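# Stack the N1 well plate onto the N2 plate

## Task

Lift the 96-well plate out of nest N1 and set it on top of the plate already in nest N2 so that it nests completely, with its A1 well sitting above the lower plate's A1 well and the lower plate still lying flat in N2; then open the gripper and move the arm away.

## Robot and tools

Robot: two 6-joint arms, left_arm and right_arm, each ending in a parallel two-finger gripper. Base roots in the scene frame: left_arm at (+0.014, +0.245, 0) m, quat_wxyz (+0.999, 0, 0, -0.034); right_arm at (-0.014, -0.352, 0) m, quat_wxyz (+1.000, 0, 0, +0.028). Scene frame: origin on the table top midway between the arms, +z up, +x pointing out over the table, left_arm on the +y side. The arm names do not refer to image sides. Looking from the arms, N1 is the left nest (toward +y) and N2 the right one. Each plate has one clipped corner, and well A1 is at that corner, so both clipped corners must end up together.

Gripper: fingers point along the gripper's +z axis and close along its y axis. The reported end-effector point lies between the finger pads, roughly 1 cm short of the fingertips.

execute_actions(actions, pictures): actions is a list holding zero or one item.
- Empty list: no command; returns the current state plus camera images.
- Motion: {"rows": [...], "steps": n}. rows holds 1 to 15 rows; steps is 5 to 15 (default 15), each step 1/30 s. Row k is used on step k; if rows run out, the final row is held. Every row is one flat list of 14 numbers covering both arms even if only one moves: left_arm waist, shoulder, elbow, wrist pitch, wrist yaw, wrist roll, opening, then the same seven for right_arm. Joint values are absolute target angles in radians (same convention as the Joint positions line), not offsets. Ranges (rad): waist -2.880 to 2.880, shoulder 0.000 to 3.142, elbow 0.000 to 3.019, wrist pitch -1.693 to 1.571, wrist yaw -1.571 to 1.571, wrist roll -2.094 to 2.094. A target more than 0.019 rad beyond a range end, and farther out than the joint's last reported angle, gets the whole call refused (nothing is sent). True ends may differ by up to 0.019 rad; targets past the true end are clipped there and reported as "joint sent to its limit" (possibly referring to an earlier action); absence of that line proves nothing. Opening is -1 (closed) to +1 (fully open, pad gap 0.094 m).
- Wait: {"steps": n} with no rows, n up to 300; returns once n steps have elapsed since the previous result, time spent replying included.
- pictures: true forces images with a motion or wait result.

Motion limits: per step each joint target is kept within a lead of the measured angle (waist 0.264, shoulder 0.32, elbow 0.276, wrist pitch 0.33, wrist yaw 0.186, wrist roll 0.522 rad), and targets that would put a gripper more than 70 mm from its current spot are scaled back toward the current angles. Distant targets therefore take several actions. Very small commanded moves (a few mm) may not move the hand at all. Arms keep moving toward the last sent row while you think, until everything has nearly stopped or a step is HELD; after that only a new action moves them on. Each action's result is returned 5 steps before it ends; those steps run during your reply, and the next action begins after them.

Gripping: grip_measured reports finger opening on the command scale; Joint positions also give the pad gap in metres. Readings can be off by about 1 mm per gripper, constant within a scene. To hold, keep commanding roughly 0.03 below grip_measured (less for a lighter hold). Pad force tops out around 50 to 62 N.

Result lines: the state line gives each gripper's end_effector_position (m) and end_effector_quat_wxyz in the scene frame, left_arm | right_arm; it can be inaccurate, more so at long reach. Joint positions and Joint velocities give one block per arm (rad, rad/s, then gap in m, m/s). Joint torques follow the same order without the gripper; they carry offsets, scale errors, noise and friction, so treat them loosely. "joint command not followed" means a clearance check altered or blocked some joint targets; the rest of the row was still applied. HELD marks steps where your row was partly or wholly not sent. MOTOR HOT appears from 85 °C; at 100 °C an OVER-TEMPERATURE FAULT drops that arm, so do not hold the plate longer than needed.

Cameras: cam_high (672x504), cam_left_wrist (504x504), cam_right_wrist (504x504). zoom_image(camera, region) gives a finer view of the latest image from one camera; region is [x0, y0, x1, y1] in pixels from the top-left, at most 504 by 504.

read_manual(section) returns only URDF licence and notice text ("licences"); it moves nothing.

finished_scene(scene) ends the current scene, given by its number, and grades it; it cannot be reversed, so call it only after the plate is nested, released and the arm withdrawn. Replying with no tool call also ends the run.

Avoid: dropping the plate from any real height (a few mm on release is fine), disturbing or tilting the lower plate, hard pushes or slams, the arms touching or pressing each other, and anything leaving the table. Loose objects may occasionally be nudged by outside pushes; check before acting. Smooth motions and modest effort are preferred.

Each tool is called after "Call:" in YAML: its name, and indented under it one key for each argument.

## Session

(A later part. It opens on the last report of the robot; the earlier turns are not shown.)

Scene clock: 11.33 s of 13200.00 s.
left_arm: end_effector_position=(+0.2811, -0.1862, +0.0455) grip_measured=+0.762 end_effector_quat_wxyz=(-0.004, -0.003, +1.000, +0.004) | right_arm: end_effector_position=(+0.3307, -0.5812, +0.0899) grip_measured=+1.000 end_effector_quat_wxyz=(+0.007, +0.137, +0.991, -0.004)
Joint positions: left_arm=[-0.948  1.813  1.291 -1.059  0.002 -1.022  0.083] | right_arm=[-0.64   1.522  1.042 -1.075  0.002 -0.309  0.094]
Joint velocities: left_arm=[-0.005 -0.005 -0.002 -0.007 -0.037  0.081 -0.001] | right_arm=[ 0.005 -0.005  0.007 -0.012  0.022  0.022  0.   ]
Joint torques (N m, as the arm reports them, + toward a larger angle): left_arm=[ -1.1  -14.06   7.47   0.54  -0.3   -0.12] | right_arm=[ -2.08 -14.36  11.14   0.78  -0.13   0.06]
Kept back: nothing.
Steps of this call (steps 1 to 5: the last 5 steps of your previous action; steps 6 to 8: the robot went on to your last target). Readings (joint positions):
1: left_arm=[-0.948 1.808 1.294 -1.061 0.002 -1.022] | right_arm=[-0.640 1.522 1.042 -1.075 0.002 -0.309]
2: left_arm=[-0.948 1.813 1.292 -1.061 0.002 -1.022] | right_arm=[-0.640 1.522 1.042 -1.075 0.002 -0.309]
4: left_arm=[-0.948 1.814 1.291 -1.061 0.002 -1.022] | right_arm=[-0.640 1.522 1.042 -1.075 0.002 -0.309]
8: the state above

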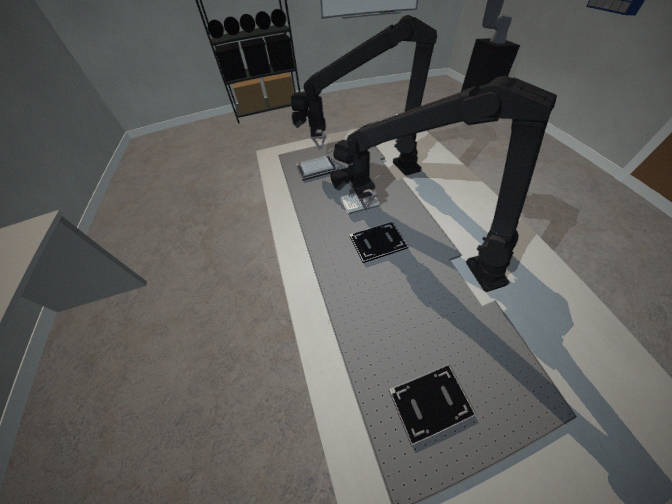

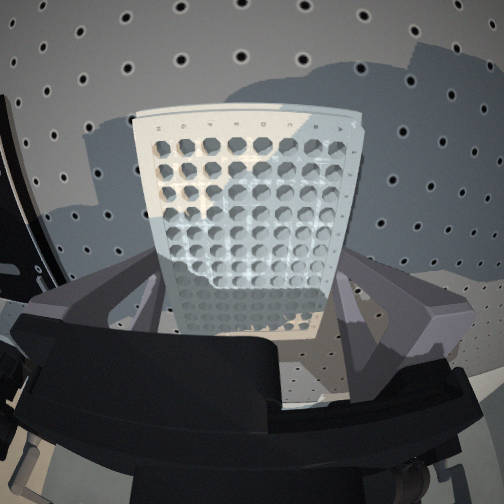

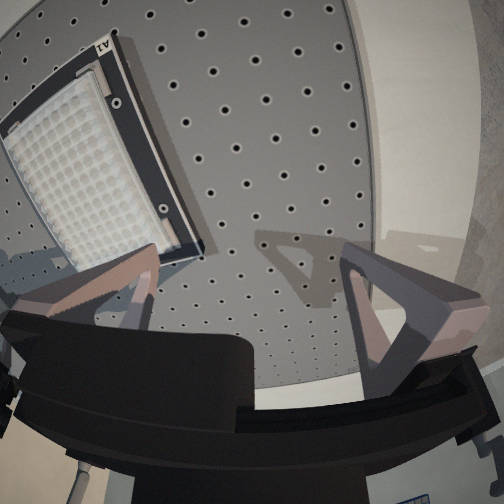

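Call:
execute_actions:
  actions:
    - {"rows":[[-0.954,1.843,1.285,-1.005,0,-1.037,0.72,-0.64,1.5,1.07,-1.07,0,-0.3,1]]}

Call:
execute_actions:
  actions:
    - {"rows":[[-0.954,1.856,1.28,-0.995,0,-1.037,0.72,-0.64,1.5,1.07,-1.07,0,-0.3,1]]}
  pictures: true

Scene clock: 11.83 s of 13200.00 s.
left_arm: end_effector_position=(+0.2837, -0.1905, +0.0377) grip_measured=+0.762 end_effector_quat_wxyz=(+0.001, -0.003, +1.000, -0.004) | right_arm: end_effector_position=(+0.3307, -0.5812, +0.0899) grip_measured=+1.000 end_effector_quat_wxyz=(+0.007, +0.137, +0.991, -0.004)
Joint positions: left_arm=[-0.948  1.825  1.285 -1.024  0.002 -1.022  0.083] | right_arm=[-0.64   1.522  1.042 -1.075  0.002 -0.309  0.094]
Joint velocities: left_arm=[ 0.005 -0.005 -0.007  0.002 -0.037 -0.037  0.   ] | right_arm=[ 0.005 -0.005  0.017 -0.007  0.022  0.022  0.   ]
Joint torques (N m, as the arm reports them, + toward a larger angle): left_arm=[ -1.18 -12.7    6.81   0.66  -0.3   -0.12] | right_arm=[ -2.18 -13.52  11.26   0.72  -0.13   0.11]
Steps of this call (steps 1 to 5: the robot went on to your last target; steps 6 to 15: the first 10 steps of this action). Readings (joint positions):
6: left_arm=[-0.948 1.814 1.290 -1.052 0.002 -1.022] | right_arm=[-0.640 1.522 1.042 -1.075 0.002 -0.309]
7: left_arm=[-0.948 1.814 1.288 -1.042 0.002 -1.022] | right_arm=[-0.640 1.522 1.042 -1.075 0.002 -0.309]
9: left_arm=[-0.948 1.817 1.288 -1.029 0.002 -1.022] | right_arm=[-0.640 1.522 1.042 -1.075 0.002 -0.309]
13: left_arm=[-0.948 1.824 1.286 -1.024 0.002 -1.022] | right_arm=[-0.640 1.522 1.042 -1.075 0.002 -0.309]
15: the state above

Scene clock: 12.33 s of 13200.00 s.
left_arm: end_effector_position=(+0.2839, -0.1909, +0.0355) grip_measured=+0.762 end_effector_quat_wxyz=(+0.001, -0.003, +1.000, -0.004) | right_arm: end_effector_position=(+0.3307, -0.5812, +0.0899) grip_measured=+1.000 end_effector_quat_wxyz=(+0.007, +0.137, +0.991, -0.004)
Joint positions: left_arm=[-0.948  1.828  1.283 -1.017  0.002 -1.022  0.083] | right_arm=[-0.64   1.522  1.042 -1.075  0.002 -0.309  0.094]
Joint velocities: left_arm=[-0.005 -0.005 -0.007  0.007 -0.037 -0.051 -0.   ] | right_arm=[-0.015 -0.005  0.002 -0.002  0.007 -0.022  0.   ]
Joint torques (N m, as the arm reports them, + toward a larger angle): left_arm=[ -1.07 -12.08   6.52   0.77  -0.3   -0.11] | right_arm=[ -1.87 -14.35  11.27   0.68  -0.11   0.08]
Steps of this call (steps 1 to 5: the last 5 steps of your previous action; steps 6 to 15: the first 10 steps of this action). Readings (joint positions):
6: left_arm=[-0.948 1.826 1.284 -1.022 0.002 -1.022] | right_arm=[-0.640 1.522 1.042 -1.075 0.002 -0.309]
7: left_arm=[-0.948 1.827 1.284 -1.019 0.002 -1.022] | right_arm=[-0.640 1.522 1.042 -1.075 0.002 -0.309]
9: left_arm=[-0.948 1.828 1.283 -1.017 0.002 -1.022] | right_arm=[-0.640 1.522 1.042 -1.075 0.002 -0.309]
13: left_arm=[-0.948 1.828 1.283 -1.017 0.002 -1.022] | right_arm=[-0.640 1.522 1.042 -1.075 0.002 -0.309]
15: the state above

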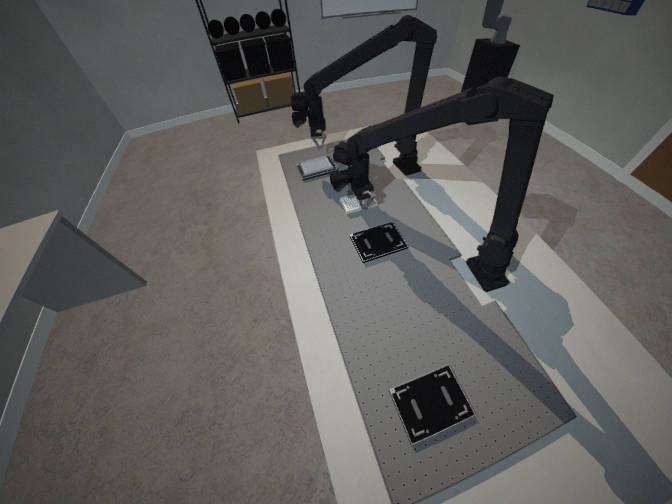

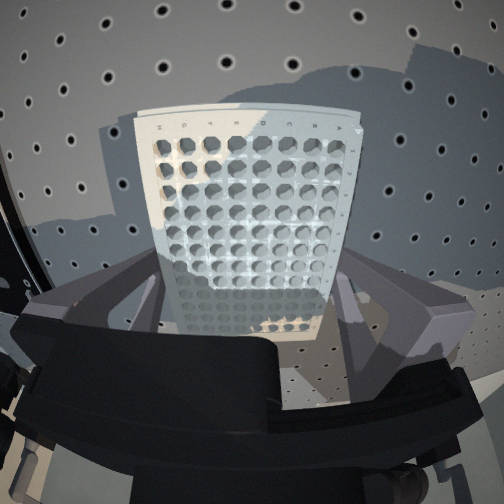

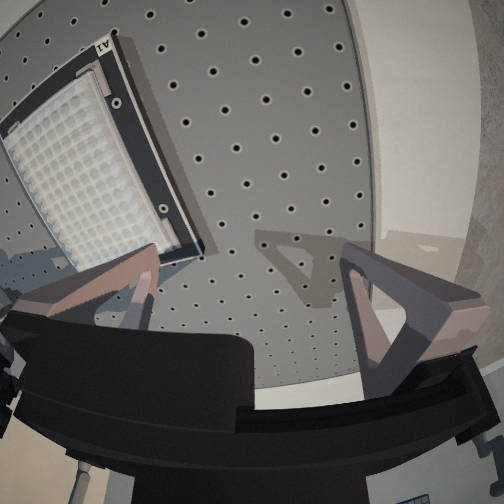

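Call:
execute_actions:
  actions:
    - {"steps":8,"rows":[[-0.954,1.83,1.29,-1.01,0,-1.037,1,-0.64,1.4,1.0,-1.07,0,0,1]]}

Call:
execute_actions:
  actions:
    - {"rows":[[-0.954,1.79,1.29,-1.03,0,-1.037,1,-0.64,1.35,0.95,-1.07,0,0.2,1],[-0.954,1.77,1.29,-1.04,0,-1.037,1,-0.64,1.35,0.92,-1.07,0,0.2,1],[-0.954,1.75,1.29,-1.05,0,-1.037,1,-0.64,1.32,0.9,-1.07,0,0.2,1],[-0.954,1.7,1.29,-1.06,0,-1.037,1,-0.64,1.32,0.87,-1.07,0,0.5,1]]}

Call:
execute_actions:
  actions:
    - {"rows":[[0.2,1.3,1,-1.1,0,-1,1,-0.3,1.32,0.87,-1.07,0,0.5,1]]}

Call:
execute_actions:
  actions:
    - {"rows":[[0.2,1.3,1,-1.1,0,-1,1,0.439,1.37,0.83,-1.015,0,0.506,1]]}

Call:
execute_actions:
  actions:
    - {"steps":22}
  pictures: true

Scene clock: 12.70 s of 13200.00 s.
left_arm: end_effector_position=(+0.2840, -0.1909, +0.0357) grip_measured=+1.000 end_effector_quat_wxyz=(+0.002, -0.003, +1.000, -0.004) | right_arm: end_effector_position=(+0.3204, -0.5743, +0.0939) grip_measured=+1.000 end_effector_quat_wxyz=(+0.012, +0.206, +0.979, -0.006)
Joint positions: left_arm=[-0.948  1.828  1.283 -1.017  0.002 -1.022  0.094] | right_arm=[-0.64   1.479  1.006 -1.07   0.002 -0.17   0.094]
Joint velocities: left_arm=[-0.015 -0.024  0.017 -0.002  0.066 -0.037  0.   ] | right_arm=[-0.015 -0.65  -0.403  0.017 -0.022  1.033  0.   ]
Joint torques (N m, as the arm reports them, + toward a larger angle): left_arm=[ -1.1  -13.61   7.26   0.19  -0.29  -0.11] | right_arm=[ -2.83 -15.42  10.54   0.57  -0.13   0.09]
Steps of this call (steps 1 to 5: the last 5 steps of your previous action; steps 6 to 8: the robot went on to your last target; steps 9 to 11: the first 3 steps of this action). Readings (joint positions):
9: left_arm=[-0.948 1.828 1.283 -1.017 0.002 -1.022] | right_arm=[-0.640 1.515 1.035 -1.072 0.002 -0.260]
10: left_arm=[-0.948 1.828 1.283 -1.017 0.002 -1.022] | right_arm=[-0.640 1.500 1.021 -1.070 0.002 -0.210]
11: the state above

Scene clock: 13.20 s of 13200.00 s.
left_arm: end_effector_position=(+0.2849, -0.1923, +0.1047) grip_measured=+1.000 end_effector_quat_wxyz=(+0.032, -0.003, +0.998, -0.054) | right_arm: end_effector_position=(+0.2716, -0.5422, +0.0932) grip_measured=+1.000 end_effector_quat_wxyz=(+0.011, +0.471, +0.882, -0.002)
Joint positions: left_arm=[-0.948  1.685  1.28  -1.04   0.002 -1.022  0.094] | right_arm=[-0.64   1.332  0.855 -1.071  0.002  0.397  0.094]
Joint velocities: left_arm=[-0.015 -0.396 -0.032  0.022  0.007 -0.051  0.   ] | right_arm=[ 0.015  0.005 -0.002 -0.002 -0.051  0.549  0.   ]
Joint torques (N m, as the arm reports them, + toward a larger angle): left_arm=[ -1.11 -10.44   8.19  -0.6   -0.29  -0.1 ] | right_arm=[ -2.48 -10.23  10.12   0.66  -0.06   0.1 ]
Steps of this call (steps 1 to 5: the last 5 steps of your previous action; steps 6 to 15: the first 10 steps of this action). Readings (joint positions):
6: left_arm=[-0.948 1.826 1.283 -1.017 0.002 -1.022] | right_arm=[-0.640 1.399 0.983 -1.069 0.002 -0.019]
7: left_arm=[-0.948 1.821 1.283 -1.018 0.002 -1.022] | right_arm=[-0.640 1.389 0.970 -1.068 0.002 0.023]
9: left_arm=[-0.948 1.800 1.282 -1.028 0.002 -1.022] | right_arm=[-0.640 1.360 0.923 -1.068 0.002 0.132]
13: left_arm=[-0.948 1.719 1.280 -1.040 0.002 -1.022] | right_arm=[-0.640 1.332 0.857 -1.071 0.002 0.344]
15: the state above

Scene clock: 13.70 s of 13200.00 s.
left_arm: end_effector_position=(+0.3360, -0.0126, +0.1444) grip_measured=+1.000 end_effector_quat_wxyz=(+0.053, -0.173, +0.982, -0.063) | right_arm: end_effector_position=(+0.3225, -0.4181, +0.0932) grip_measured=+1.000 end_effector_quat_wxyz=(+0.011, +0.331, +0.943, +0.004)
Joint positions: left_arm=[-0.606  1.368  1.026 -1.064  0.004 -1.021  0.094] | right_arm=[-0.25   1.332  0.855 -1.071 -0.005  0.482  0.094]
Joint velocities: left_arm=[ 1.705 -0.806 -0.183 -0.056 -0.007 -0.037  0.   ] | right_arm=[-0.083 -0.005  0.012  0.002  0.007 -0.007  0.   ]
Joint torques (N m, as the arm reports them, + toward a larger angle): left_arm=[-0.19 -7.16  7.44 -0.44 -0.31  0.23] | right_arm=[-5.73 -9.89 10.07  0.56  0.25  0.15]
Steps of this call (steps 1 to 5: the last 5 steps of your previous action; steps 6 to 15: the first 10 steps of this action). Readings (joint positions):
6: left_arm=[-0.942 1.661 1.266 -1.039 0.004 -1.021] | right_arm=[-0.625 1.332 0.855 -1.071 0.008 0.465]
7: left_arm=[-0.931 1.640 1.233 -1.039 0.004 -1.021] | right_arm=[-0.590 1.332 0.855 -1.071 0.009 0.469]
9: left_arm=[-0.883 1.576 1.153 -1.043 0.004 -1.021] | right_arm=[-0.476 1.332 0.855 -1.071 0.009 0.476]
13: left_arm=[-0.717 1.430 1.047 -1.059 0.004 -1.021] | right_arm=[-0.268 1.332 0.855 -1.071 -0.004 0.480]
15: the state above

Scene clock: 14.20 s of 13200.00 s.
left_arm: end_effector_position=(+0.4066, +0.3165, +0.1643) grip_measured=+1.000 end_effector_quat_wxyz=(+0.095, -0.561, +0.822, -0.039) | right_arm: end_effector_position=(+0.3114, -0.2342, +0.0790) grip_measured=+1.000 end_effector_quat_wxyz=(+0.014, +0.070, +0.997, +0.004)
Joint positions: left_arm=[ 0.246  1.29   1.003 -1.079 -0.005 -1.019  0.094] | right_arm=[ 0.295  1.358  0.836 -1.02   0.004  0.492  0.094]
Joint velocities: left_arm=[ 0.044 -0.015 -0.09  -0.076 -0.007 -0.066  0.   ] | right_arm=[ 2.203  0.024 -0.022  0.037 -0.037 -0.022  0.   ]
Joint torques (N m, as the arm reports them, + toward a larger angle): left_arm=[-4.56 -6.84  7.94 -0.32 -0.01  0.26] | right_arm=[-2.47 -8.25  7.93  0.55 -0.09  0.1 ]
Steps of this call (steps 1 to 5: the last 5 steps of your previous action; steps 6 to 15: the first 10 steps of this action). Readings (joint positions):
6: left_arm=[-0.216 1.290 1.020 -1.066 0.004 -1.021] | right_arm=[-0.284 1.333 0.851 -1.064 0.006 0.489]
7: left_arm=[-0.150 1.290 1.020 -1.066 0.003 -1.021] | right_arm=[-0.253 1.334 0.847 -1.052 0.008 0.491]
9: left_arm=[-0.016 1.290 1.017 -1.066 0.003 -1.021] | right_arm=[-0.142 1.340 0.839 -1.038 0.008 0.492]
13: left_arm=[0.213 1.290 1.008 -1.074 -0.004 -1.019] | right_arm=[0.144 1.355 0.836 -1.024 0.005 0.492]
15: the state above

Scene clock: 14.93 s of 13200.00 s.
left_arm: end_effector_position=(+0.4075, +0.2984, +0.1627) grip_measured=+1.000 end_effector_quat_wxyz=(+0.090, -0.541, +0.835, -0.041) | right_arm: end_effector_position=(+0.2879, -0.1907, +0.0755) grip_measured=+1.000 end_effector_quat_wxyz=(+0.009, +0.001, +1.000, +0.006)
Joint positions: left_arm=[ 0.202  1.29   1.    -1.082 -0.003 -1.015  0.094] | right_arm=[ 0.436  1.358  0.827 -1.018 -0.002  0.495  0.094]
Joint velocities: left_arm=[-0.005  0.005  0.012  0.007  0.007  0.022  0.   ] | right_arm=[-0.005  0.005 -0.012  0.007  0.007  0.007  0.   ]
Joint torques (N m, as the arm reports them, + toward a larger angle): left_arm=[-0.8  -6.81  7.89 -0.41 -0.08  0.23] | right_arm=[-2.09 -8.61  8.64  0.61  0.12  0.12]
Kept back: nothing.
Steps of this call (steps 1 to 5: the last 5 steps of your previous action; steps 6 to 22: the robot went on to your last target). Readings (joint positions):
1: left_arm=[0.245 1.290 1.001 -1.080 -0.005 -1.018] | right_arm=[0.366 1.358 0.836 -1.019 0.001 0.492]
2: left_arm=[0.237 1.290 1.000 -1.081 -0.005 -1.018] | right_arm=[0.426 1.358 0.836 -1.018 -0.002 0.492]
4: left_arm=[0.219 1.290 1.000 -1.082 -0.004 -1.017] | right_arm=[0.491 1.358 0.834 -1.018 -0.006 0.492]
8: left_arm=[0.202 1.290 1.000 -1.082 -0.003 -1.015] | right_arm=[0.469 1.358 0.827 -1.018 -0.004 0.493]
22: the state above

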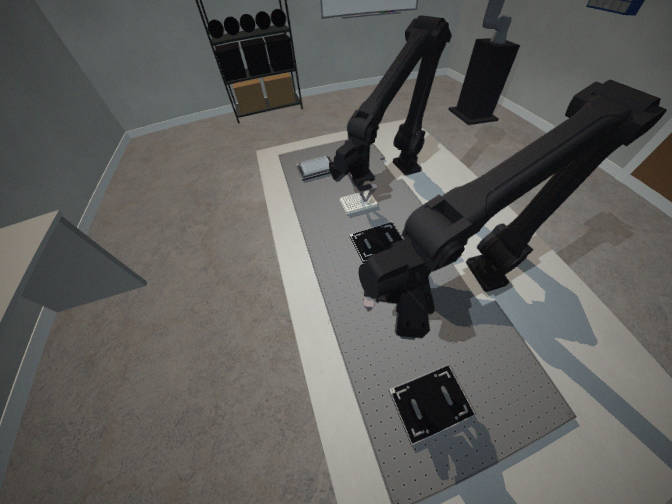

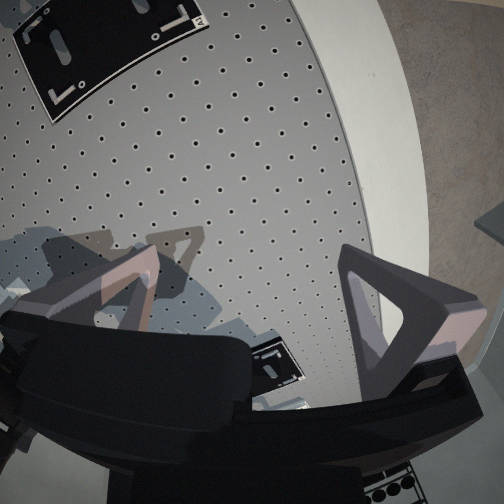

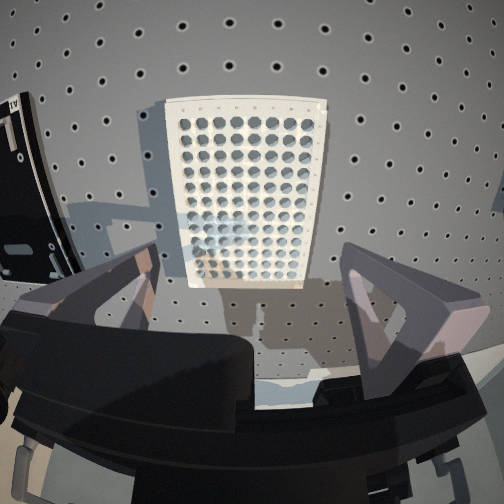

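Call:
execute_actions:
  actions:
    - {"rows":[[0.2,1.3,1,-1.1,0,-1,1,0.439,1.4,0.82,-0.98,0,0.506,1],[0.2,1.3,1,-1.1,0,-1,1,0.439,1.41,0.82,-0.97,0,0.506,1],[0.2,1.3,1,-1.1,0,-1,1,0.439,1.42,0.815,-0.96,0,0.506,1],[0.2,1.3,1,-1.1,0,-1,1,0.439,1.43,0.81,-0.95,0,0.506,1],[0.2,1.3,1,-1.1,0,-1,1,0.439,1.439,0.805,-0.938,0,0.506,1]]}

Call:
execute_actions:
  actions:
    - {"steps":6}
  pictures: true

Scene clock: 15.60 s of 13200.00 s.
left_arm: end_effector_position=(+0.4075, +0.2984, +0.1627) grip_measured=+1.000 end_effector_quat_wxyz=(+0.090, -0.541, +0.835, -0.041) | right_arm: end_effector_position=(+0.2865, -0.1914, +0.0424) grip_measured=+1.000 end_effector_quat_wxyz=(-0.007, +0.001, +1.000, -0.003)
Joint positions: left_arm=[ 0.202  1.29   1.    -1.082 -0.003 -1.015  0.094] | right_arm=[ 0.436  1.434  0.798 -0.95  -0.002  0.495  0.094]
Joint velocities: left_arm=[ 0.005 -0.005 -0.002 -0.007 -0.051 -0.051  0.   ] | right_arm=[-0.005  0.034 -0.056 -0.012  0.066 -0.007  0.   ]
Joint torques (N m, as the arm reports them, + toward a larger angle): left_arm=[-0.85 -6.81  7.88 -0.41 -0.1   0.23] | right_arm=[-2.28 -9.63  8.68  0.88  0.14  0.16]
Steps of this call (steps 1 to 10: the robot went on to your last target; steps 11 to 20: the first 10 steps of this action). Readings (joint positions):
11: left_arm=[0.202 1.290 1.000 -1.082 -0.003 -1.015] | right_arm=[0.436 1.360 0.825 -1.013 -0.002 0.495]
12: left_arm=[0.202 1.290 1.000 -1.082 -0.003 -1.015] | right_arm=[0.436 1.364 0.823 -1.002 -0.002 0.495]
14: left_arm=[0.202 1.290 1.000 -1.082 -0.003 -1.015] | right_arm=[0.436 1.381 0.820 -0.979 -0.002 0.495]
18: left_arm=[0.202 1.290 1.000 -1.082 -0.003 -1.015] | right_arm=[0.436 1.425 0.804 -0.951 -0.002 0.495]
20: the state above

Scene clock: 15.80 s of 13200.00 s.
left_arm: end_effector_position=(+0.4075, +0.2984, +0.1627) grip_measured=+1.000 end_effector_quat_wxyz=(+0.090, -0.541, +0.835, -0.041) | right_arm: end_effector_position=(+0.2862, -0.1915, +0.0416) grip_measured=+1.000 end_effector_quat_wxyz=(-0.007, +0.001, +1.000, -0.003)
Joint positions: left_arm=[ 0.202  1.29   1.    -1.082 -0.003 -1.015  0.094] | right_arm=[ 0.436  1.435  0.797 -0.948 -0.002  0.495  0.094]
Joint velocities: left_arm=[ 0.005 -0.005 -0.017 -0.022 -0.007 -0.022  0.   ] | right_arm=[-0.005 -0.005 -0.007 -0.022 -0.022 -0.066  0.   ]
Joint torques (N m, as the arm reports them, + toward a larger angle): left_arm=[-0.8  -6.83  7.88 -0.4  -0.09  0.23] | right_arm=[-2.26 -9.65  8.52  0.85  0.13  0.11]
Kept back: nothing.
Steps of this call (steps 1 to 5: the last 5 steps of your previous action; step 6: the robot went on to your last target). Readings (joint positions):
1: left_arm=[0.202 1.290 1.000 -1.082 -0.003 -1.015] | right_arm=[0.436 1.435 0.797 -0.950 -0.002 0.495]
2: left_arm=[0.202 1.290 1.000 -1.082 -0.003 -1.015] | right_arm=[0.436 1.435 0.797 -0.950 -0.002 0.495]
4: left_arm=[0.202 1.290 1.000 -1.082 -0.003 -1.015] | right_arm=[0.436 1.435 0.797 -0.948 -0.002 0.495]
6: the state above

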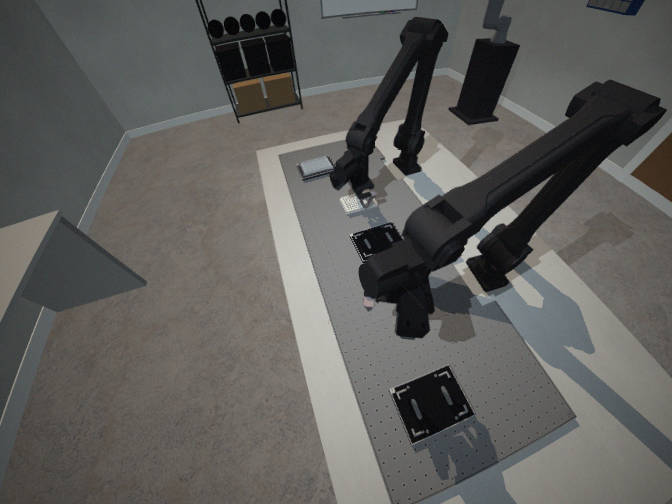

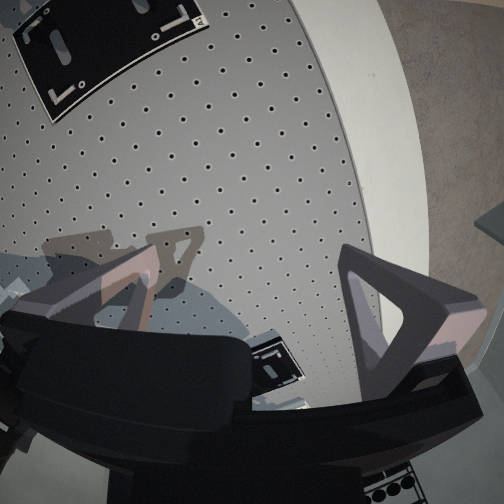

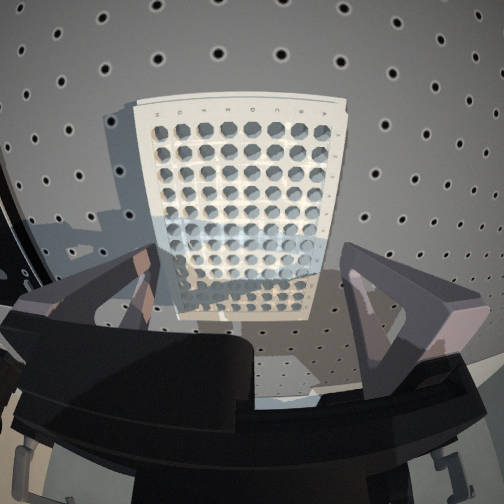

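Call:
execute_actions:
  actions:
    - {"rows":[[0.2,1.3,1,-1.1,0,-1,1,0.439,1.45,0.805,-0.91,0,0.49,1],[0.2,1.3,1,-1.1,0,-1,1,0.439,1.45,0.805,-0.91,0,0.49,1],[0.2,1.3,1,-1.1,0,-1,1,0.439,1.46,0.805,-0.9,0,0.49,1],[0.2,1.3,1,-1.1,0,-1,1,0.439,1.476,0.805,-0.895,0,0.49,1]]}

Call:
execute_actions:
  actions:
    - {"steps":6}
  pictures: true

Scene clock: 16.40 s of 13200.00 s.
left_arm: end_effector_position=(+0.4075, +0.2984, +0.1627) grip_measured=+1.000 end_effector_quat_wxyz=(+0.090, -0.541, +0.835, -0.041) | right_arm: end_effector_position=(+0.2931, -0.1879, +0.0327) grip_measured=+1.000 end_effector_quat_wxyz=(-0.000, +0.001, +1.000, +0.001)
Joint positions: left_arm=[ 0.202  1.29   1.    -1.082 -0.003 -1.015  0.094] | right_arm=[ 0.436  1.462  0.796 -0.905 -0.002  0.495  0.094]
Joint velocities: left_arm=[-0.005  0.005  0.007 -0.002 -0.081 -0.051  0.   ] | right_arm=[-0.015  0.034 -0.022 -0.002 -0.007  0.007  0.   ]
Joint torques (N m, as the arm reports them, + toward a larger angle): left_arm=[-0.81 -6.8   7.89 -0.42 -0.09  0.23] | right_arm=[-2.36 -8.97  8.49  0.91  0.14 -0.02]
Steps of this call (steps 1 to 8: the robot went on to your last target; steps 9 to 18: the first 10 steps of this action). Readings (joint positions):
9: left_arm=[0.202 1.290 1.000 -1.082 -0.003 -1.015] | right_arm=[0.436 1.435 0.797 -0.943 -0.002 0.495]
10: left_arm=[0.202 1.290 1.000 -1.082 -0.003 -1.015] | right_arm=[0.436 1.435 0.796 -0.935 -0.002 0.495]
12: left_arm=[0.202 1.290 1.000 -1.082 -0.003 -1.015] | right_arm=[0.436 1.437 0.796 -0.918 -0.002 0.495]
16: left_arm=[0.202 1.290 1.000 -1.082 -0.003 -1.015] | right_arm=[0.436 1.456 0.796 -0.906 -0.002 0.495]
18: the state above

Scene clock: 16.60 s of 13200.00 s.
left_arm: end_effector_position=(+0.4075, +0.2984, +0.1627) grip_measured=+1.000 end_effector_quat_wxyz=(+0.090, -0.541, +0.835, -0.041) | right_arm: end_effector_position=(+0.2931, -0.1879, +0.0323) grip_measured=+1.000 end_effector_quat_wxyz=(-0.001, +0.001, +1.000, +0.001)
Joint positions: left_arm=[ 0.202  1.29   1.    -1.082 -0.003 -1.015  0.094] | right_arm=[ 0.436  1.463  0.796 -0.905 -0.002  0.495  0.094]
Joint velocities: left_arm=[-0.005 -0.005  0.007  0.012 -0.051  0.007  0.   ] | right_arm=[-0.005 -0.015  0.002 -0.007  0.022 -0.022  0.   ]
Joint torques (N m, as the arm reports them, + toward a larger angle): left_arm=[-0.8  -6.85  7.88 -0.42 -0.1   0.23] | right_arm=[-1.65 -8.64  8.32  0.96  0.16 -0.03]
Kept back: nothing.
Steps of this call (steps 1 to 5: the last 5 steps of your previous action; step 6: the robot went on to your last target). Readings (joint positions):
1: left_arm=[0.202 1.290 1.000 -1.082 -0.003 -1.015] | right_arm=[0.436 1.463 0.796 -0.905 -0.002 0.495]
2: left_arm=[0.202 1.290 1.000 -1.082 -0.003 -1.015] | right_arm=[0.436 1.463 0.796 -0.905 -0.002 0.495]
4: left_arm=[0.202 1.290 1.000 -1.082 -0.003 -1.015] | right_arm=[0.436 1.463 0.796 -0.905 -0.002 0.495]
6: the state above

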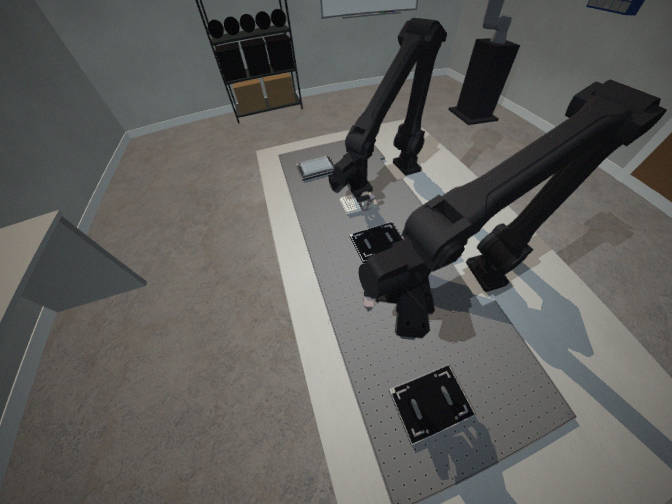

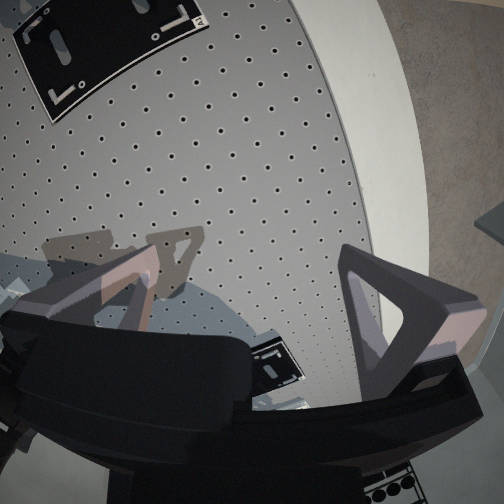

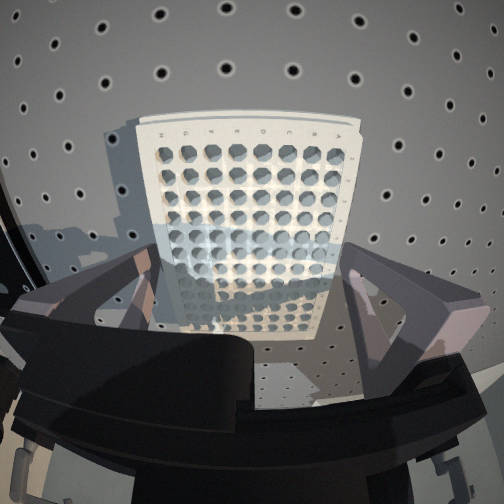

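Call:
execute_actions:
  actions:
    - {"steps":10,"rows":[[0.2,1.3,1,-1.1,0,-1,1,0.439,1.47,0.805,-0.9,0,0.49,0.85],[0.2,1.3,1,-1.1,0,-1,1,0.439,1.47,0.805,-0.9,0,0.49,0.8],[0.2,1.3,1,-1.1,0,-1,1,0.439,1.47,0.805,-0.9,0,0.49,0.76],[0.2,1.3,1,-1.1,0,-1,1,0.439,1.47,0.805,-0.9,0,0.49,0.7]]}

Call:
execute_actions:
  actions:
    - {"rows":[[0.2,1.3,1,-1.1,0,-1,1,0.439,1.44,0.85,-0.92,0,0.49,0.7],[0.2,1.3,1,-1.1,0,-1,1,0.439,1.44,0.87,-0.94,0,0.49,0.7],[0.2,1.3,1,-1.1,0,-1,1,0.439,1.44,0.89,-0.96,0,0.49,0.7],[0.2,1.3,1,-1.1,0,-1,1,0.42,1.44,0.91,-0.98,0,0.45,0.7],[0.2,1.3,1,-1.1,0,-1,1,0.4,1.44,0.93,-1,0,0.4,0.7],[0.2,1.3,1,-1.1,0,-1,1,0.37,1.44,0.95,-1.02,0,0.35,0.7],[0.2,1.3,1,-1.1,0,-1,1,0.34,1.45,0.97,-1.04,0,0.3,0.7],[0.2,1.3,1,-1.1,0,-1,1,0.3,1.46,1,-1.06,0,0.25,0.7],[0.2,1.3,1,-1.1,0,-1,1,0.26,1.47,1.02,-1.08,0,0.2,0.7],[0.2,1.3,1,-1.1,0,-1,1,0.22,1.48,1.04,-1.1,0,0.15,0.7],[0.2,1.3,1,-1.1,0,-1,1,0.18,1.5,1.06,-1.1,0,0.1,0.7],[0.2,1.3,1,-1.1,0,-1,1,0.14,1.52,1.085,-1.1,0,0.05,0.7]]}

Call:
execute_actions:
  actions:
    - {"rows":[[0.2,1.3,1,-1.1,0,-1,1,-0.356,1.55,1.085,-1.085,0,-0.315,0.7]]}

Call:
execute_actions:
  actions:
    - {"steps":18}
  pictures: true

Scene clock: 17.17 s of 13200.00 s.
left_arm: end_effector_position=(+0.4075, +0.2984, +0.1627) grip_measured=+1.000 end_effector_quat_wxyz=(+0.090, -0.541, +0.835, -0.041) | right_arm: end_effector_position=(+0.2931, -0.1879, +0.0323) grip_measured=+0.739 end_effector_quat_wxyz=(-0.001, +0.001, +1.000, +0.001)
Joint positions: left_arm=[ 0.202  1.29   1.    -1.082 -0.003 -1.015  0.094] | right_arm=[ 0.436  1.463  0.796 -0.905 -0.002  0.495  0.082]
Joint velocities: left_arm=[-0.015 -0.015  0.002 -0.007 -0.022  0.022  0.   ] | right_arm=[ 0.015 -0.015  0.017 -0.017  0.022  0.037 -0.001]
Joint torques (N m, as the arm reports them, + toward a larger angle): left_arm=[-0.84 -6.75  7.89 -0.41 -0.1   0.23] | right_arm=[-2.47 -9.4   8.41  0.71  0.08 -0.02]
Steps of this call (steps 1 to 12: the robot went on to your last target; steps 13 to 17: the first 5 steps of this action). Readings (joint positions):
13: left_arm=[0.202 1.290 1.000 -1.082 -0.003 -1.015] | right_arm=[0.436 1.463 0.796 -0.905 -0.002 0.495]
14: left_arm=[0.202 1.290 1.000 -1.082 -0.003 -1.015] | right_arm=[0.436 1.463 0.796 -0.905 -0.002 0.495]
16: left_arm=[0.202 1.290 1.000 -1.082 -0.003 -1.015] | right_arm=[0.436 1.463 0.796 -0.905 -0.002 0.495]
17: the state above

Scene clock: 17.67 s of 13200.00 s.
left_arm: end_effector_position=(+0.4075, +0.2984, +0.1627) grip_measured=+1.000 end_effector_quat_wxyz=(+0.090, -0.541, +0.835, -0.041) | right_arm: end_effector_position=(+0.3448, -0.2075, +0.0849) grip_measured=+0.739 end_effector_quat_wxyz=(+0.007, -0.032, +0.999, +0.004)
Joint positions: left_arm=[ 0.202  1.29   1.    -1.082 -0.003 -1.015  0.094] | right_arm=[ 0.327  1.463  0.962 -1.054 -0.002  0.32   0.082]
Joint velocities: left_arm=[ 0.005 -0.005 -0.007  0.002  0.051 -0.037  0.   ] | right_arm=[-1.118 -0.005  0.759 -0.525 -0.051 -1.121 -0.001]
Joint torques (N m, as the arm reports them, + toward a larger angle): left_arm=[-0.86 -6.81  7.87 -0.4  -0.09  0.23] | right_arm=[-5.42 -9.44 11.69  0.25  0.15 -0.05]
Steps of this call (steps 1 to 5: the last 5 steps of your previous action; steps 6 to 15: the first 10 steps of this action). Readings (joint positions):
6: left_arm=[0.202 1.290 1.000 -1.082 -0.003 -1.015] | right_arm=[0.436 1.463 0.798 -0.907 -0.002 0.495]
7: left_arm=[0.202 1.290 1.000 -1.082 -0.003 -1.015] | right_arm=[0.436 1.463 0.802 -0.914 -0.002 0.495]
9: left_arm=[0.202 1.290 1.000 -1.082 -0.003 -1.015] | right_arm=[0.435 1.463 0.825 -0.945 -0.002 0.489]
13: left_arm=[0.202 1.290 1.000 -1.082 -0.003 -1.015] | right_arm=[0.391 1.463 0.909 -1.017 -0.002 0.395]
15: the state above

Scene clock: 18.17 s of 13200.00 s.
left_arm: end_effector_position=(+0.4075, +0.2984, +0.1627) grip_measured=+1.000 end_effector_quat_wxyz=(+0.090, -0.541, +0.835, -0.041) | right_arm: end_effector_position=(+0.3881, -0.4798, +0.0923) grip_measured=+0.739 end_effector_quat_wxyz=(+0.009, +0.048, +0.999, -0.004)
Joint positions: left_arm=[ 0.202  1.29   1.    -1.082 -0.003 -1.015  0.094] | right_arm=[-0.361  1.537  1.067 -1.082  0.003 -0.209  0.082]
Joint velocities: left_arm=[ 0.005  0.005 -0.007 -0.032  0.022  0.051  0.   ] | right_arm=[-1.187  0.073 -0.012  0.017  0.198 -0.637 -0.001]
Joint torques (N m, as the arm reports them, + toward a larger angle): left_arm=[-0.8  -6.8   7.9  -0.4  -0.09  0.23] | right_arm=[  2.62 -12.09  10.2    0.41  -0.27  -0.12]
Steps of this call (steps 1 to 5: the last 5 steps of your previous action; steps 6 to 15: the first 10 steps of this action). Readings (joint positions):
6: left_arm=[0.202 1.290 1.000 -1.082 -0.003 -1.015] | right_arm=[0.096 1.493 1.067 -1.082 -0.002 0.102]
7: left_arm=[0.202 1.290 1.000 -1.082 -0.003 -1.015] | right_arm=[0.059 1.497 1.067 -1.082 -0.003 0.052]
9: left_arm=[0.202 1.290 1.000 -1.082 -0.003 -1.015] | right_arm=[-0.036 1.509 1.067 -1.082 -0.003 -0.030]
13: left_arm=[0.202 1.290 1.000 -1.082 -0.003 -1.015] | right_arm=[-0.262 1.529 1.067 -1.082 -0.003 -0.158]
15: the state above

Scene clock: 18.77 s of 13200.00 s.
left_arm: end_effector_position=(+0.4075, +0.2984, +0.1627) grip_measured=+1.000 end_effector_quat_wxyz=(+0.090, -0.541, +0.835, -0.041) | right_arm: end_effector_position=(+0.3895, -0.4749, +0.0909) grip_measured=+0.739 end_effector_quat_wxyz=(+0.007, -0.005, +1.000, -0.003)
Joint positions: left_arm=[ 0.202  1.29   1.    -1.082 -0.003 -1.015  0.094] | right_arm=[-0.349  1.541  1.067 -1.082  0.001 -0.302  0.082]
Joint velocities: left_arm=[-0.005  0.005  0.007 -0.002  0.007  0.051  0.   ] | right_arm=[-0.024  0.005 -0.017  0.017 -0.007 -0.037  0.   ]
Joint torques (N m, as the arm reports them, + toward a larger angle): left_arm=[-0.83 -6.75  7.89 -0.39 -0.1   0.23] | right_arm=[ -2.73 -11.53  10.3    0.43  -0.11  -0.09]
Kept back: nothing.
Steps of this call (steps 1 to 5: the last 5 steps of your previous action; steps 6 to 18: the robot went on to your last target). Readings (joint positions):
1: left_arm=[0.202 1.290 1.000 -1.082 -0.003 -1.015] | right_arm=[-0.393 1.540 1.067 -1.082 0.005 -0.227]
2: left_arm=[0.202 1.290 1.000 -1.082 -0.003 -1.015] | right_arm=[-0.413 1.541 1.067 -1.082 0.006 -0.241]
4: left_arm=[0.202 1.290 1.000 -1.082 -0.003 -1.015] | right_arm=[-0.416 1.541 1.067 -1.082 0.006 -0.263]
8: left_arm=[0.202 1.290 1.000 -1.082 -0.003 -1.015] | right_arm=[-0.370 1.541 1.067 -1.082 0.003 -0.287]
18: the state above

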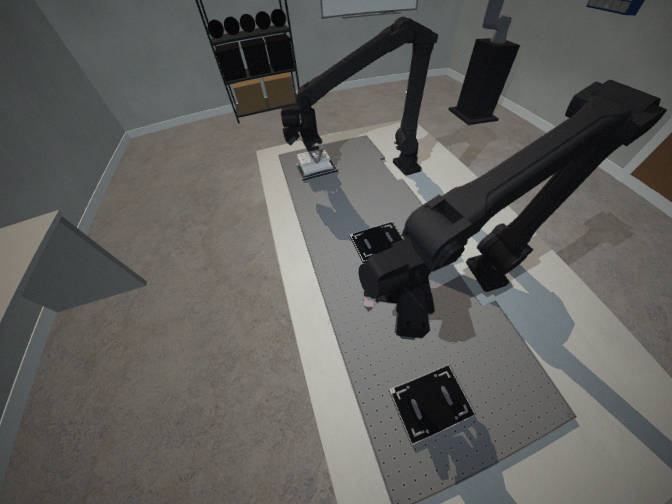

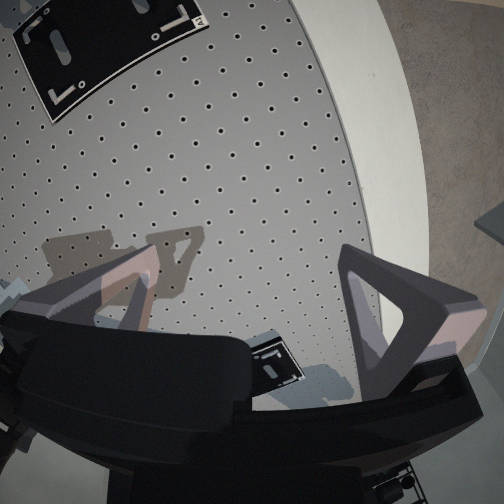

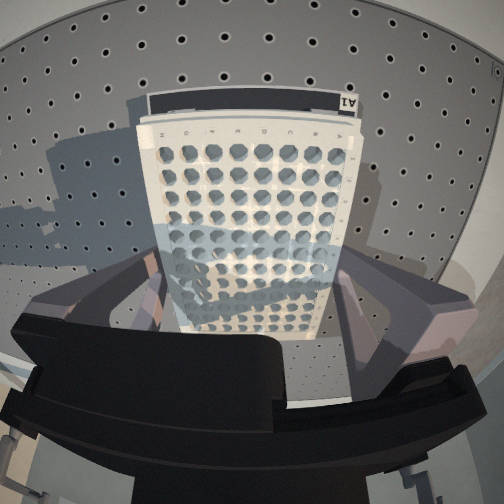

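Call:
execute_actions:
  actions:
    - {"rows":[[0.2,1.3,1,-1.1,0,-1,1,-0.366,1.56,1.055,-1.05,0,-0.315,0.7],[0.2,1.3,1,-1.1,0,-1,1,-0.366,1.565,1.05,-1.04,0,-0.315,0.7],[0.2,1.3,1,-1.1,0,-1,1,-0.366,1.57,1.045,-1.03,0,-0.315,0.7],[0.2,1.3,1,-1.1,0,-1,1,-0.366,1.575,1.04,-1.02,0,-0.315,0.7],[0.2,1.3,1,-1.1,0,-1,1,-0.366,1.582,1.035,-1.017,0,-0.315,0.7]]}

Call:
execute_actions:
  actions:
    - {"steps":6}
  pictures: true

Call:
zoom_image:
  camera: "cam_right_wrist"
  region: [100,50,400,250]

Scene clock: 19.37 s of 13200.00 s.
left_arm: end_effector_position=(+0.4075, +0.2984, +0.1627) grip_measured=+1.000 end_effector_quat_wxyz=(+0.090, -0.541, +0.835, -0.041) | right_arm: end_effector_position=(+0.3833, -0.4777, +0.0666) grip_measured=+0.739 end_effector_quat_wxyz=(+0.000, -0.000, +1.000, -0.001)
Joint positions: left_arm=[ 0.202  1.29   1.    -1.082 -0.003 -1.015  0.094] | right_arm=[-0.36   1.57   1.028 -1.029  0.001 -0.304  0.082]
Joint velocities: left_arm=[-0.005 -0.015  0.012 -0.002 -0.066 -0.081  0.   ] | right_arm=[ 0.015  0.073 -0.061  0.012  0.022  0.007 -0.   ]
Joint torques (N m, as the arm reports them, + toward a larger angle): left_arm=[-0.82 -6.77  7.88 -0.39 -0.09  0.23] | right_arm=[ -3.03 -11.97   9.02   0.92  -0.14  -0.08]
Steps of this call (steps 1 to 8: the robot went on to your last target; steps 9 to 18: the first 10 steps of this action). Readings (joint positions):
9: left_arm=[0.202 1.290 1.000 -1.082 -0.003 -1.015] | right_arm=[-0.350 1.541 1.065 -1.077 0.001 -0.303]
10: left_arm=[0.202 1.290 1.000 -1.082 -0.003 -1.015] | right_arm=[-0.351 1.541 1.060 -1.067 0.001 -0.304]
12: left_arm=[0.202 1.290 1.000 -1.082 -0.003 -1.015] | right_arm=[-0.355 1.544 1.049 -1.048 0.001 -0.304]
16: left_arm=[0.202 1.290 1.000 -1.082 -0.003 -1.015] | right_arm=[-0.360 1.562 1.032 -1.030 0.001 -0.304]
18: the state above

Scene clock: 19.57 s of 13200.00 s.
left_arm: end_effector_position=(+0.4075, +0.2984, +0.1627) grip_measured=+1.000 end_effector_quat_wxyz=(+0.090, -0.541, +0.835, -0.041) | right_arm: end_effector_position=(+0.3831, -0.4776, +0.0652) grip_measured=+0.739 end_effector_quat_wxyz=(-0.001, -0.000, +1.000, -0.000)
Joint positions: left_arm=[ 0.202  1.29   1.    -1.082 -0.003 -1.015  0.094] | right_arm=[-0.36   1.572  1.027 -1.027  0.001 -0.304  0.082]
Joint velocities: left_arm=[-0.005 -0.015 -0.002  0.002 -0.007 -0.051  0.   ] | right_arm=[-0.015  0.005 -0.002 -0.007  0.022  0.022  0.   ]
Joint torques (N m, as the arm reports them, + toward a larger angle): left_arm=[-0.79 -6.81  7.88 -0.38 -0.09  0.23] | right_arm=[ -2.37 -11.87   9.12   0.84  -0.07  -0.03]
Kept back: nothing.
Steps of this call (steps 1 to 5: the last 5 steps of your previous action; step 6: the robot went on to your last target). Readings (joint positions):
1: left_arm=[0.202 1.290 1.000 -1.082 -0.003 -1.015] | right_arm=[-0.360 1.572 1.028 -1.029 0.001 -0.304]
2: left_arm=[0.202 1.290 1.000 -1.082 -0.003 -1.015] | right_arm=[-0.360 1.572 1.027 -1.029 0.001 -0.304]
4: left_arm=[0.202 1.290 1.000 -1.082 -0.003 -1.015] | right_arm=[-0.360 1.572 1.027 -1.028 0.001 -0.304]
6: the state above

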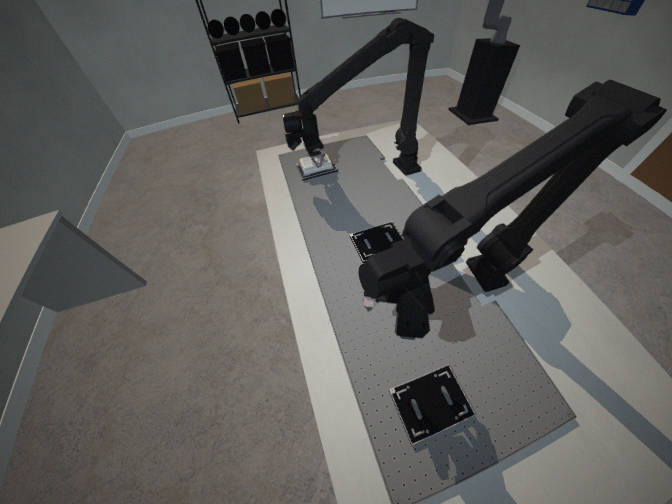

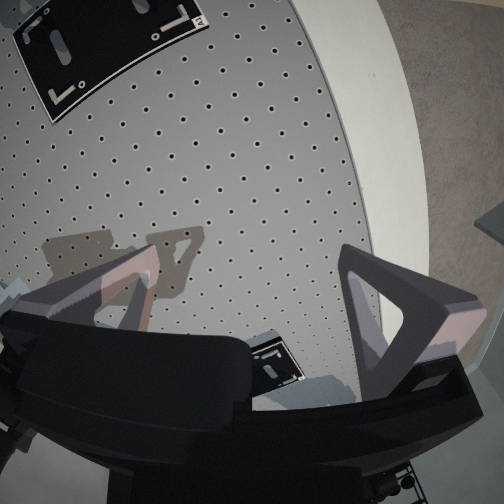

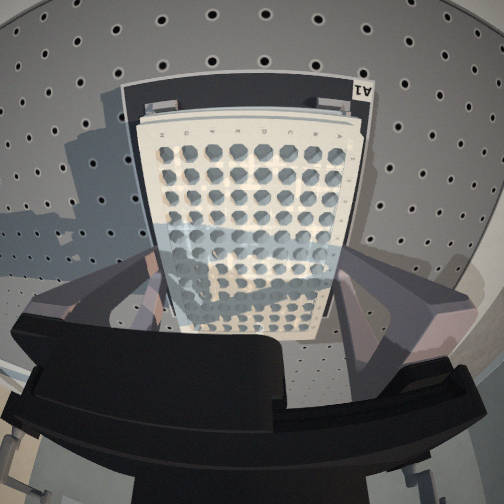

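Region (100, 50, 400, 250) of cam_right_wrist's 504x504 image, scaled by 1.680, with more detail than that image has.

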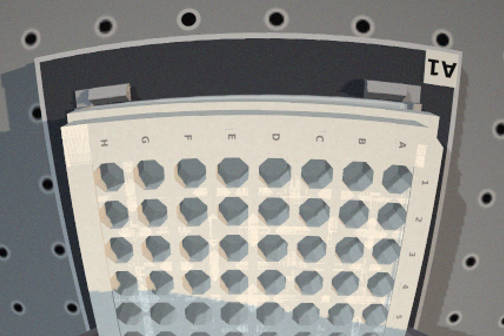

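Call:
execute_actions:
  actions:
    - {"rows":[[0.2,1.3,1,-1.1,0,-1,1,-0.36,1.597,1.022,-1.003,0,-0.328,0.7]]}
  pictures: true

Call:
zoom_image:
  camera: "cam_right_wrist"
  region: [100,50,400,250]

Scene clock: 20.13 s of 13200.00 s.
left_arm: end_effector_position=(+0.4075, +0.2984, +0.1627) grip_measured=+1.000 end_effector_quat_wxyz=(+0.090, -0.541, +0.835, -0.041) | right_arm: end_effector_position=(+0.3822, -0.4774, +0.0597) grip_measured=+0.739 end_effector_quat_wxyz=(-0.001, -0.005, +1.000, -0.000)
Joint positions: left_arm=[ 0.202  1.29   1.    -1.082 -0.003 -1.015  0.094] | right_arm=[-0.36   1.579  1.018 -1.013  0.001 -0.315  0.082]
Joint velocities: left_arm=[ 0.005  0.005 -0.007 -0.002  0.007 -0.007  0.   ] | right_arm=[ 0.005 -0.015 -0.007  0.002 -0.051  0.007 -0.002]
Joint torques (N m, as the arm reports them, + toward a larger angle): left_arm=[-0.89 -6.72  7.88 -0.4  -0.1   0.23] | right_arm=[ -2.28 -11.19   8.51   0.89  -0.11  -0.08]
Steps of this call (steps 1 to 7: the robot went on to your last target; steps 8 to 17: the first 10 steps of this action). Readings (joint positions):
8: left_arm=[0.202 1.290 1.000 -1.082 -0.003 -1.015] | right_arm=[-0.360 1.573 1.026 -1.024 0.001 -0.306]
9: left_arm=[0.202 1.290 1.000 -1.082 -0.003 -1.015] | right_arm=[-0.360 1.573 1.024 -1.019 0.001 -0.308]
11: left_arm=[0.202 1.290 1.000 -1.082 -0.003 -1.015] | right_arm=[-0.360 1.575 1.021 -1.015 0.001 -0.311]
15: left_arm=[0.202 1.290 1.000 -1.082 -0.003 -1.015] | right_arm=[-0.360 1.579 1.018 -1.013 0.001 -0.314]
17: the state above

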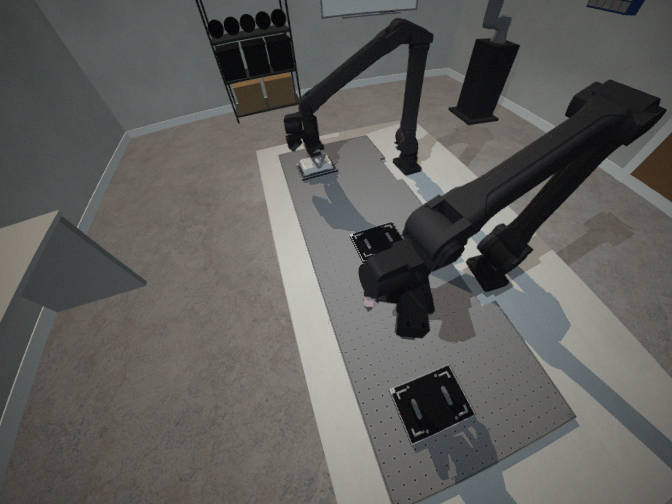

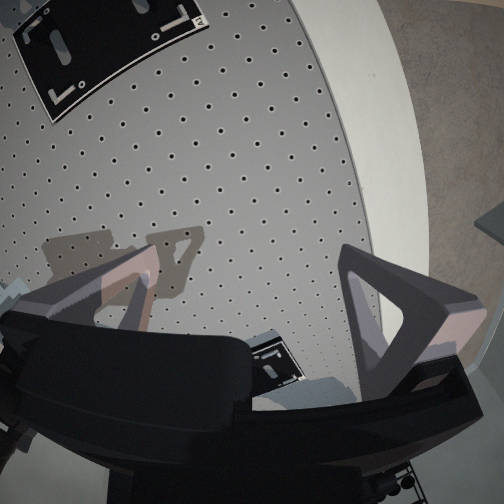

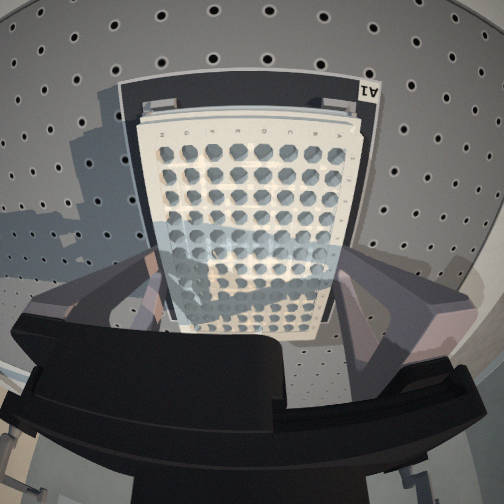

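Region (100, 50, 400, 250) of cam_right_wrist's 504x504 image, scaled by 1.680, with more detail than that image has.

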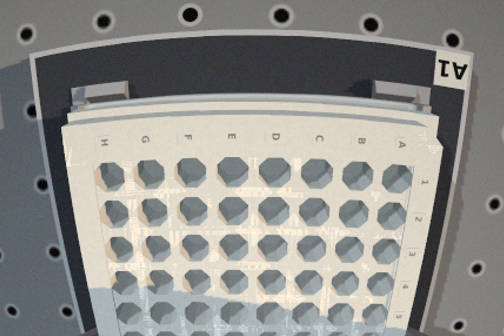

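Call:
execute_actions:
  actions:
    - {"rows":[[0.2,1.3,1,-1.1,0,-1,1,-0.35,1.606,1.03,-0.997,0,-0.328,0.7]]}
  pictures: true

Call:
zoom_image:
  camera: "cam_right_wrist"
  region: [100,50,400,250]

Scene clock: 20.63 s of 13200.00 s.
left_arm: end_effector_position=(+0.4075, +0.2984, +0.1627) grip_measured=+1.000 end_effector_quat_wxyz=(+0.090, -0.541, +0.835, -0.041) | right_arm: end_effector_position=(+0.3825, -0.4773, +0.0597) grip_measured=+0.739 end_effector_quat_wxyz=(-0.001, -0.006, +1.000, -0.000)
Joint positions: left_arm=[ 0.202  1.29   1.    -1.082 -0.003 -1.015  0.094] | right_arm=[-0.36   1.579  1.018 -1.012  0.001 -0.315  0.082]
Joint velocities: left_arm=[-0.015  0.005 -0.012  0.002 -0.051 -0.051  0.   ] | right_arm=[-0.005  0.005 -0.002 -0.002  0.007 -0.007 -0.   ]
Joint torques (N m, as the arm reports them, + toward a larger angle): left_arm=[-0.85 -6.79  7.89 -0.41 -0.1   0.23] | right_arm=[-1.7  -9.82  9.26  1.04 -0.09 -0.07]
Steps of this call (steps 1 to 5: the last 5 steps of your previous action; steps 6 to 15: the first 10 steps of this action). Readings (joint positions):
6: left_arm=[0.202 1.290 1.000 -1.082 -0.003 -1.015] | right_arm=[-0.360 1.579 1.018 -1.012 0.001 -0.315]
7: left_arm=[0.202 1.290 1.000 -1.082 -0.003 -1.015] | right_arm=[-0.360 1.579 1.018 -1.012 0.001 -0.315]
9: left_arm=[0.202 1.290 1.000 -1.082 -0.003 -1.015] | right_arm=[-0.360 1.579 1.018 -1.012 0.001 -0.315]
13: left_arm=[0.202 1.290 1.000 -1.082 -0.003 -1.015] | right_arm=[-0.360 1.579 1.018 -1.012 0.001 -0.315]
15: the state above

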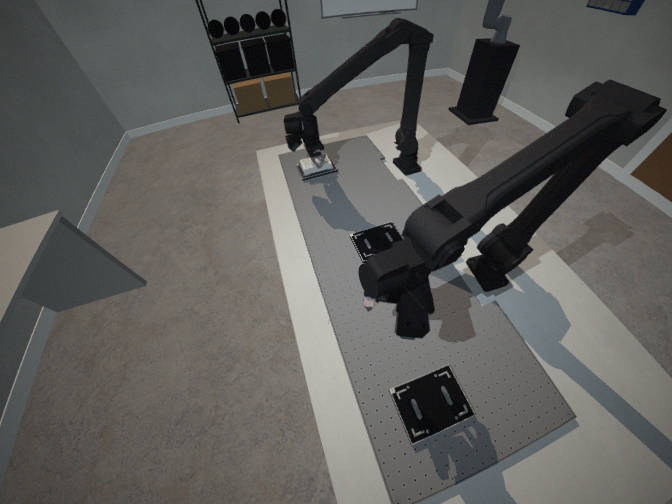

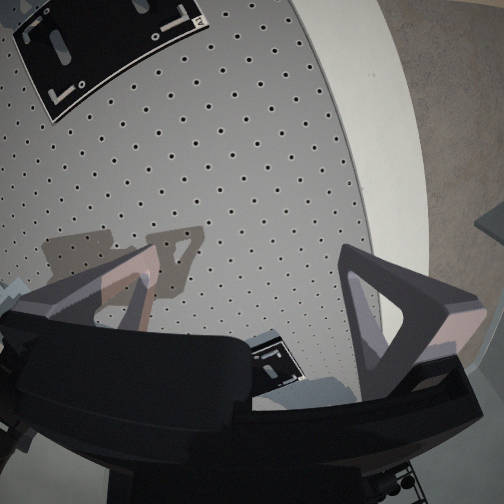

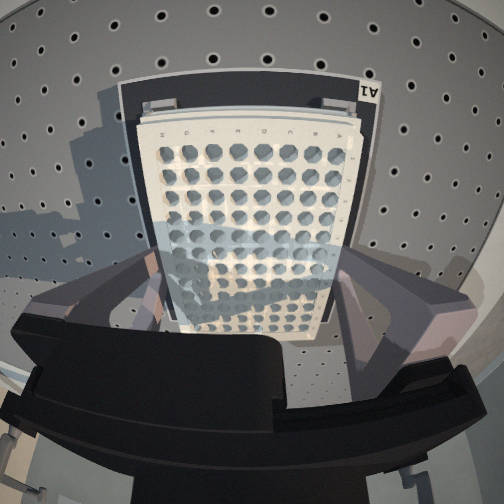

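Region (100, 50, 400, 250) of cam_right_wrist's 504x504 image, scaled by 1.680, with more detail than that image has.

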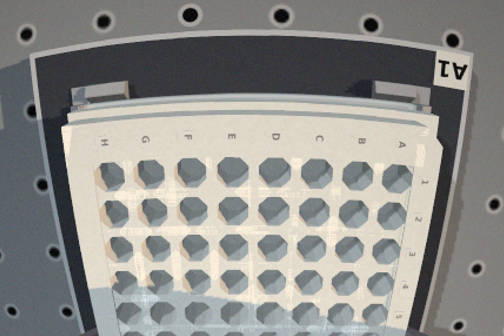

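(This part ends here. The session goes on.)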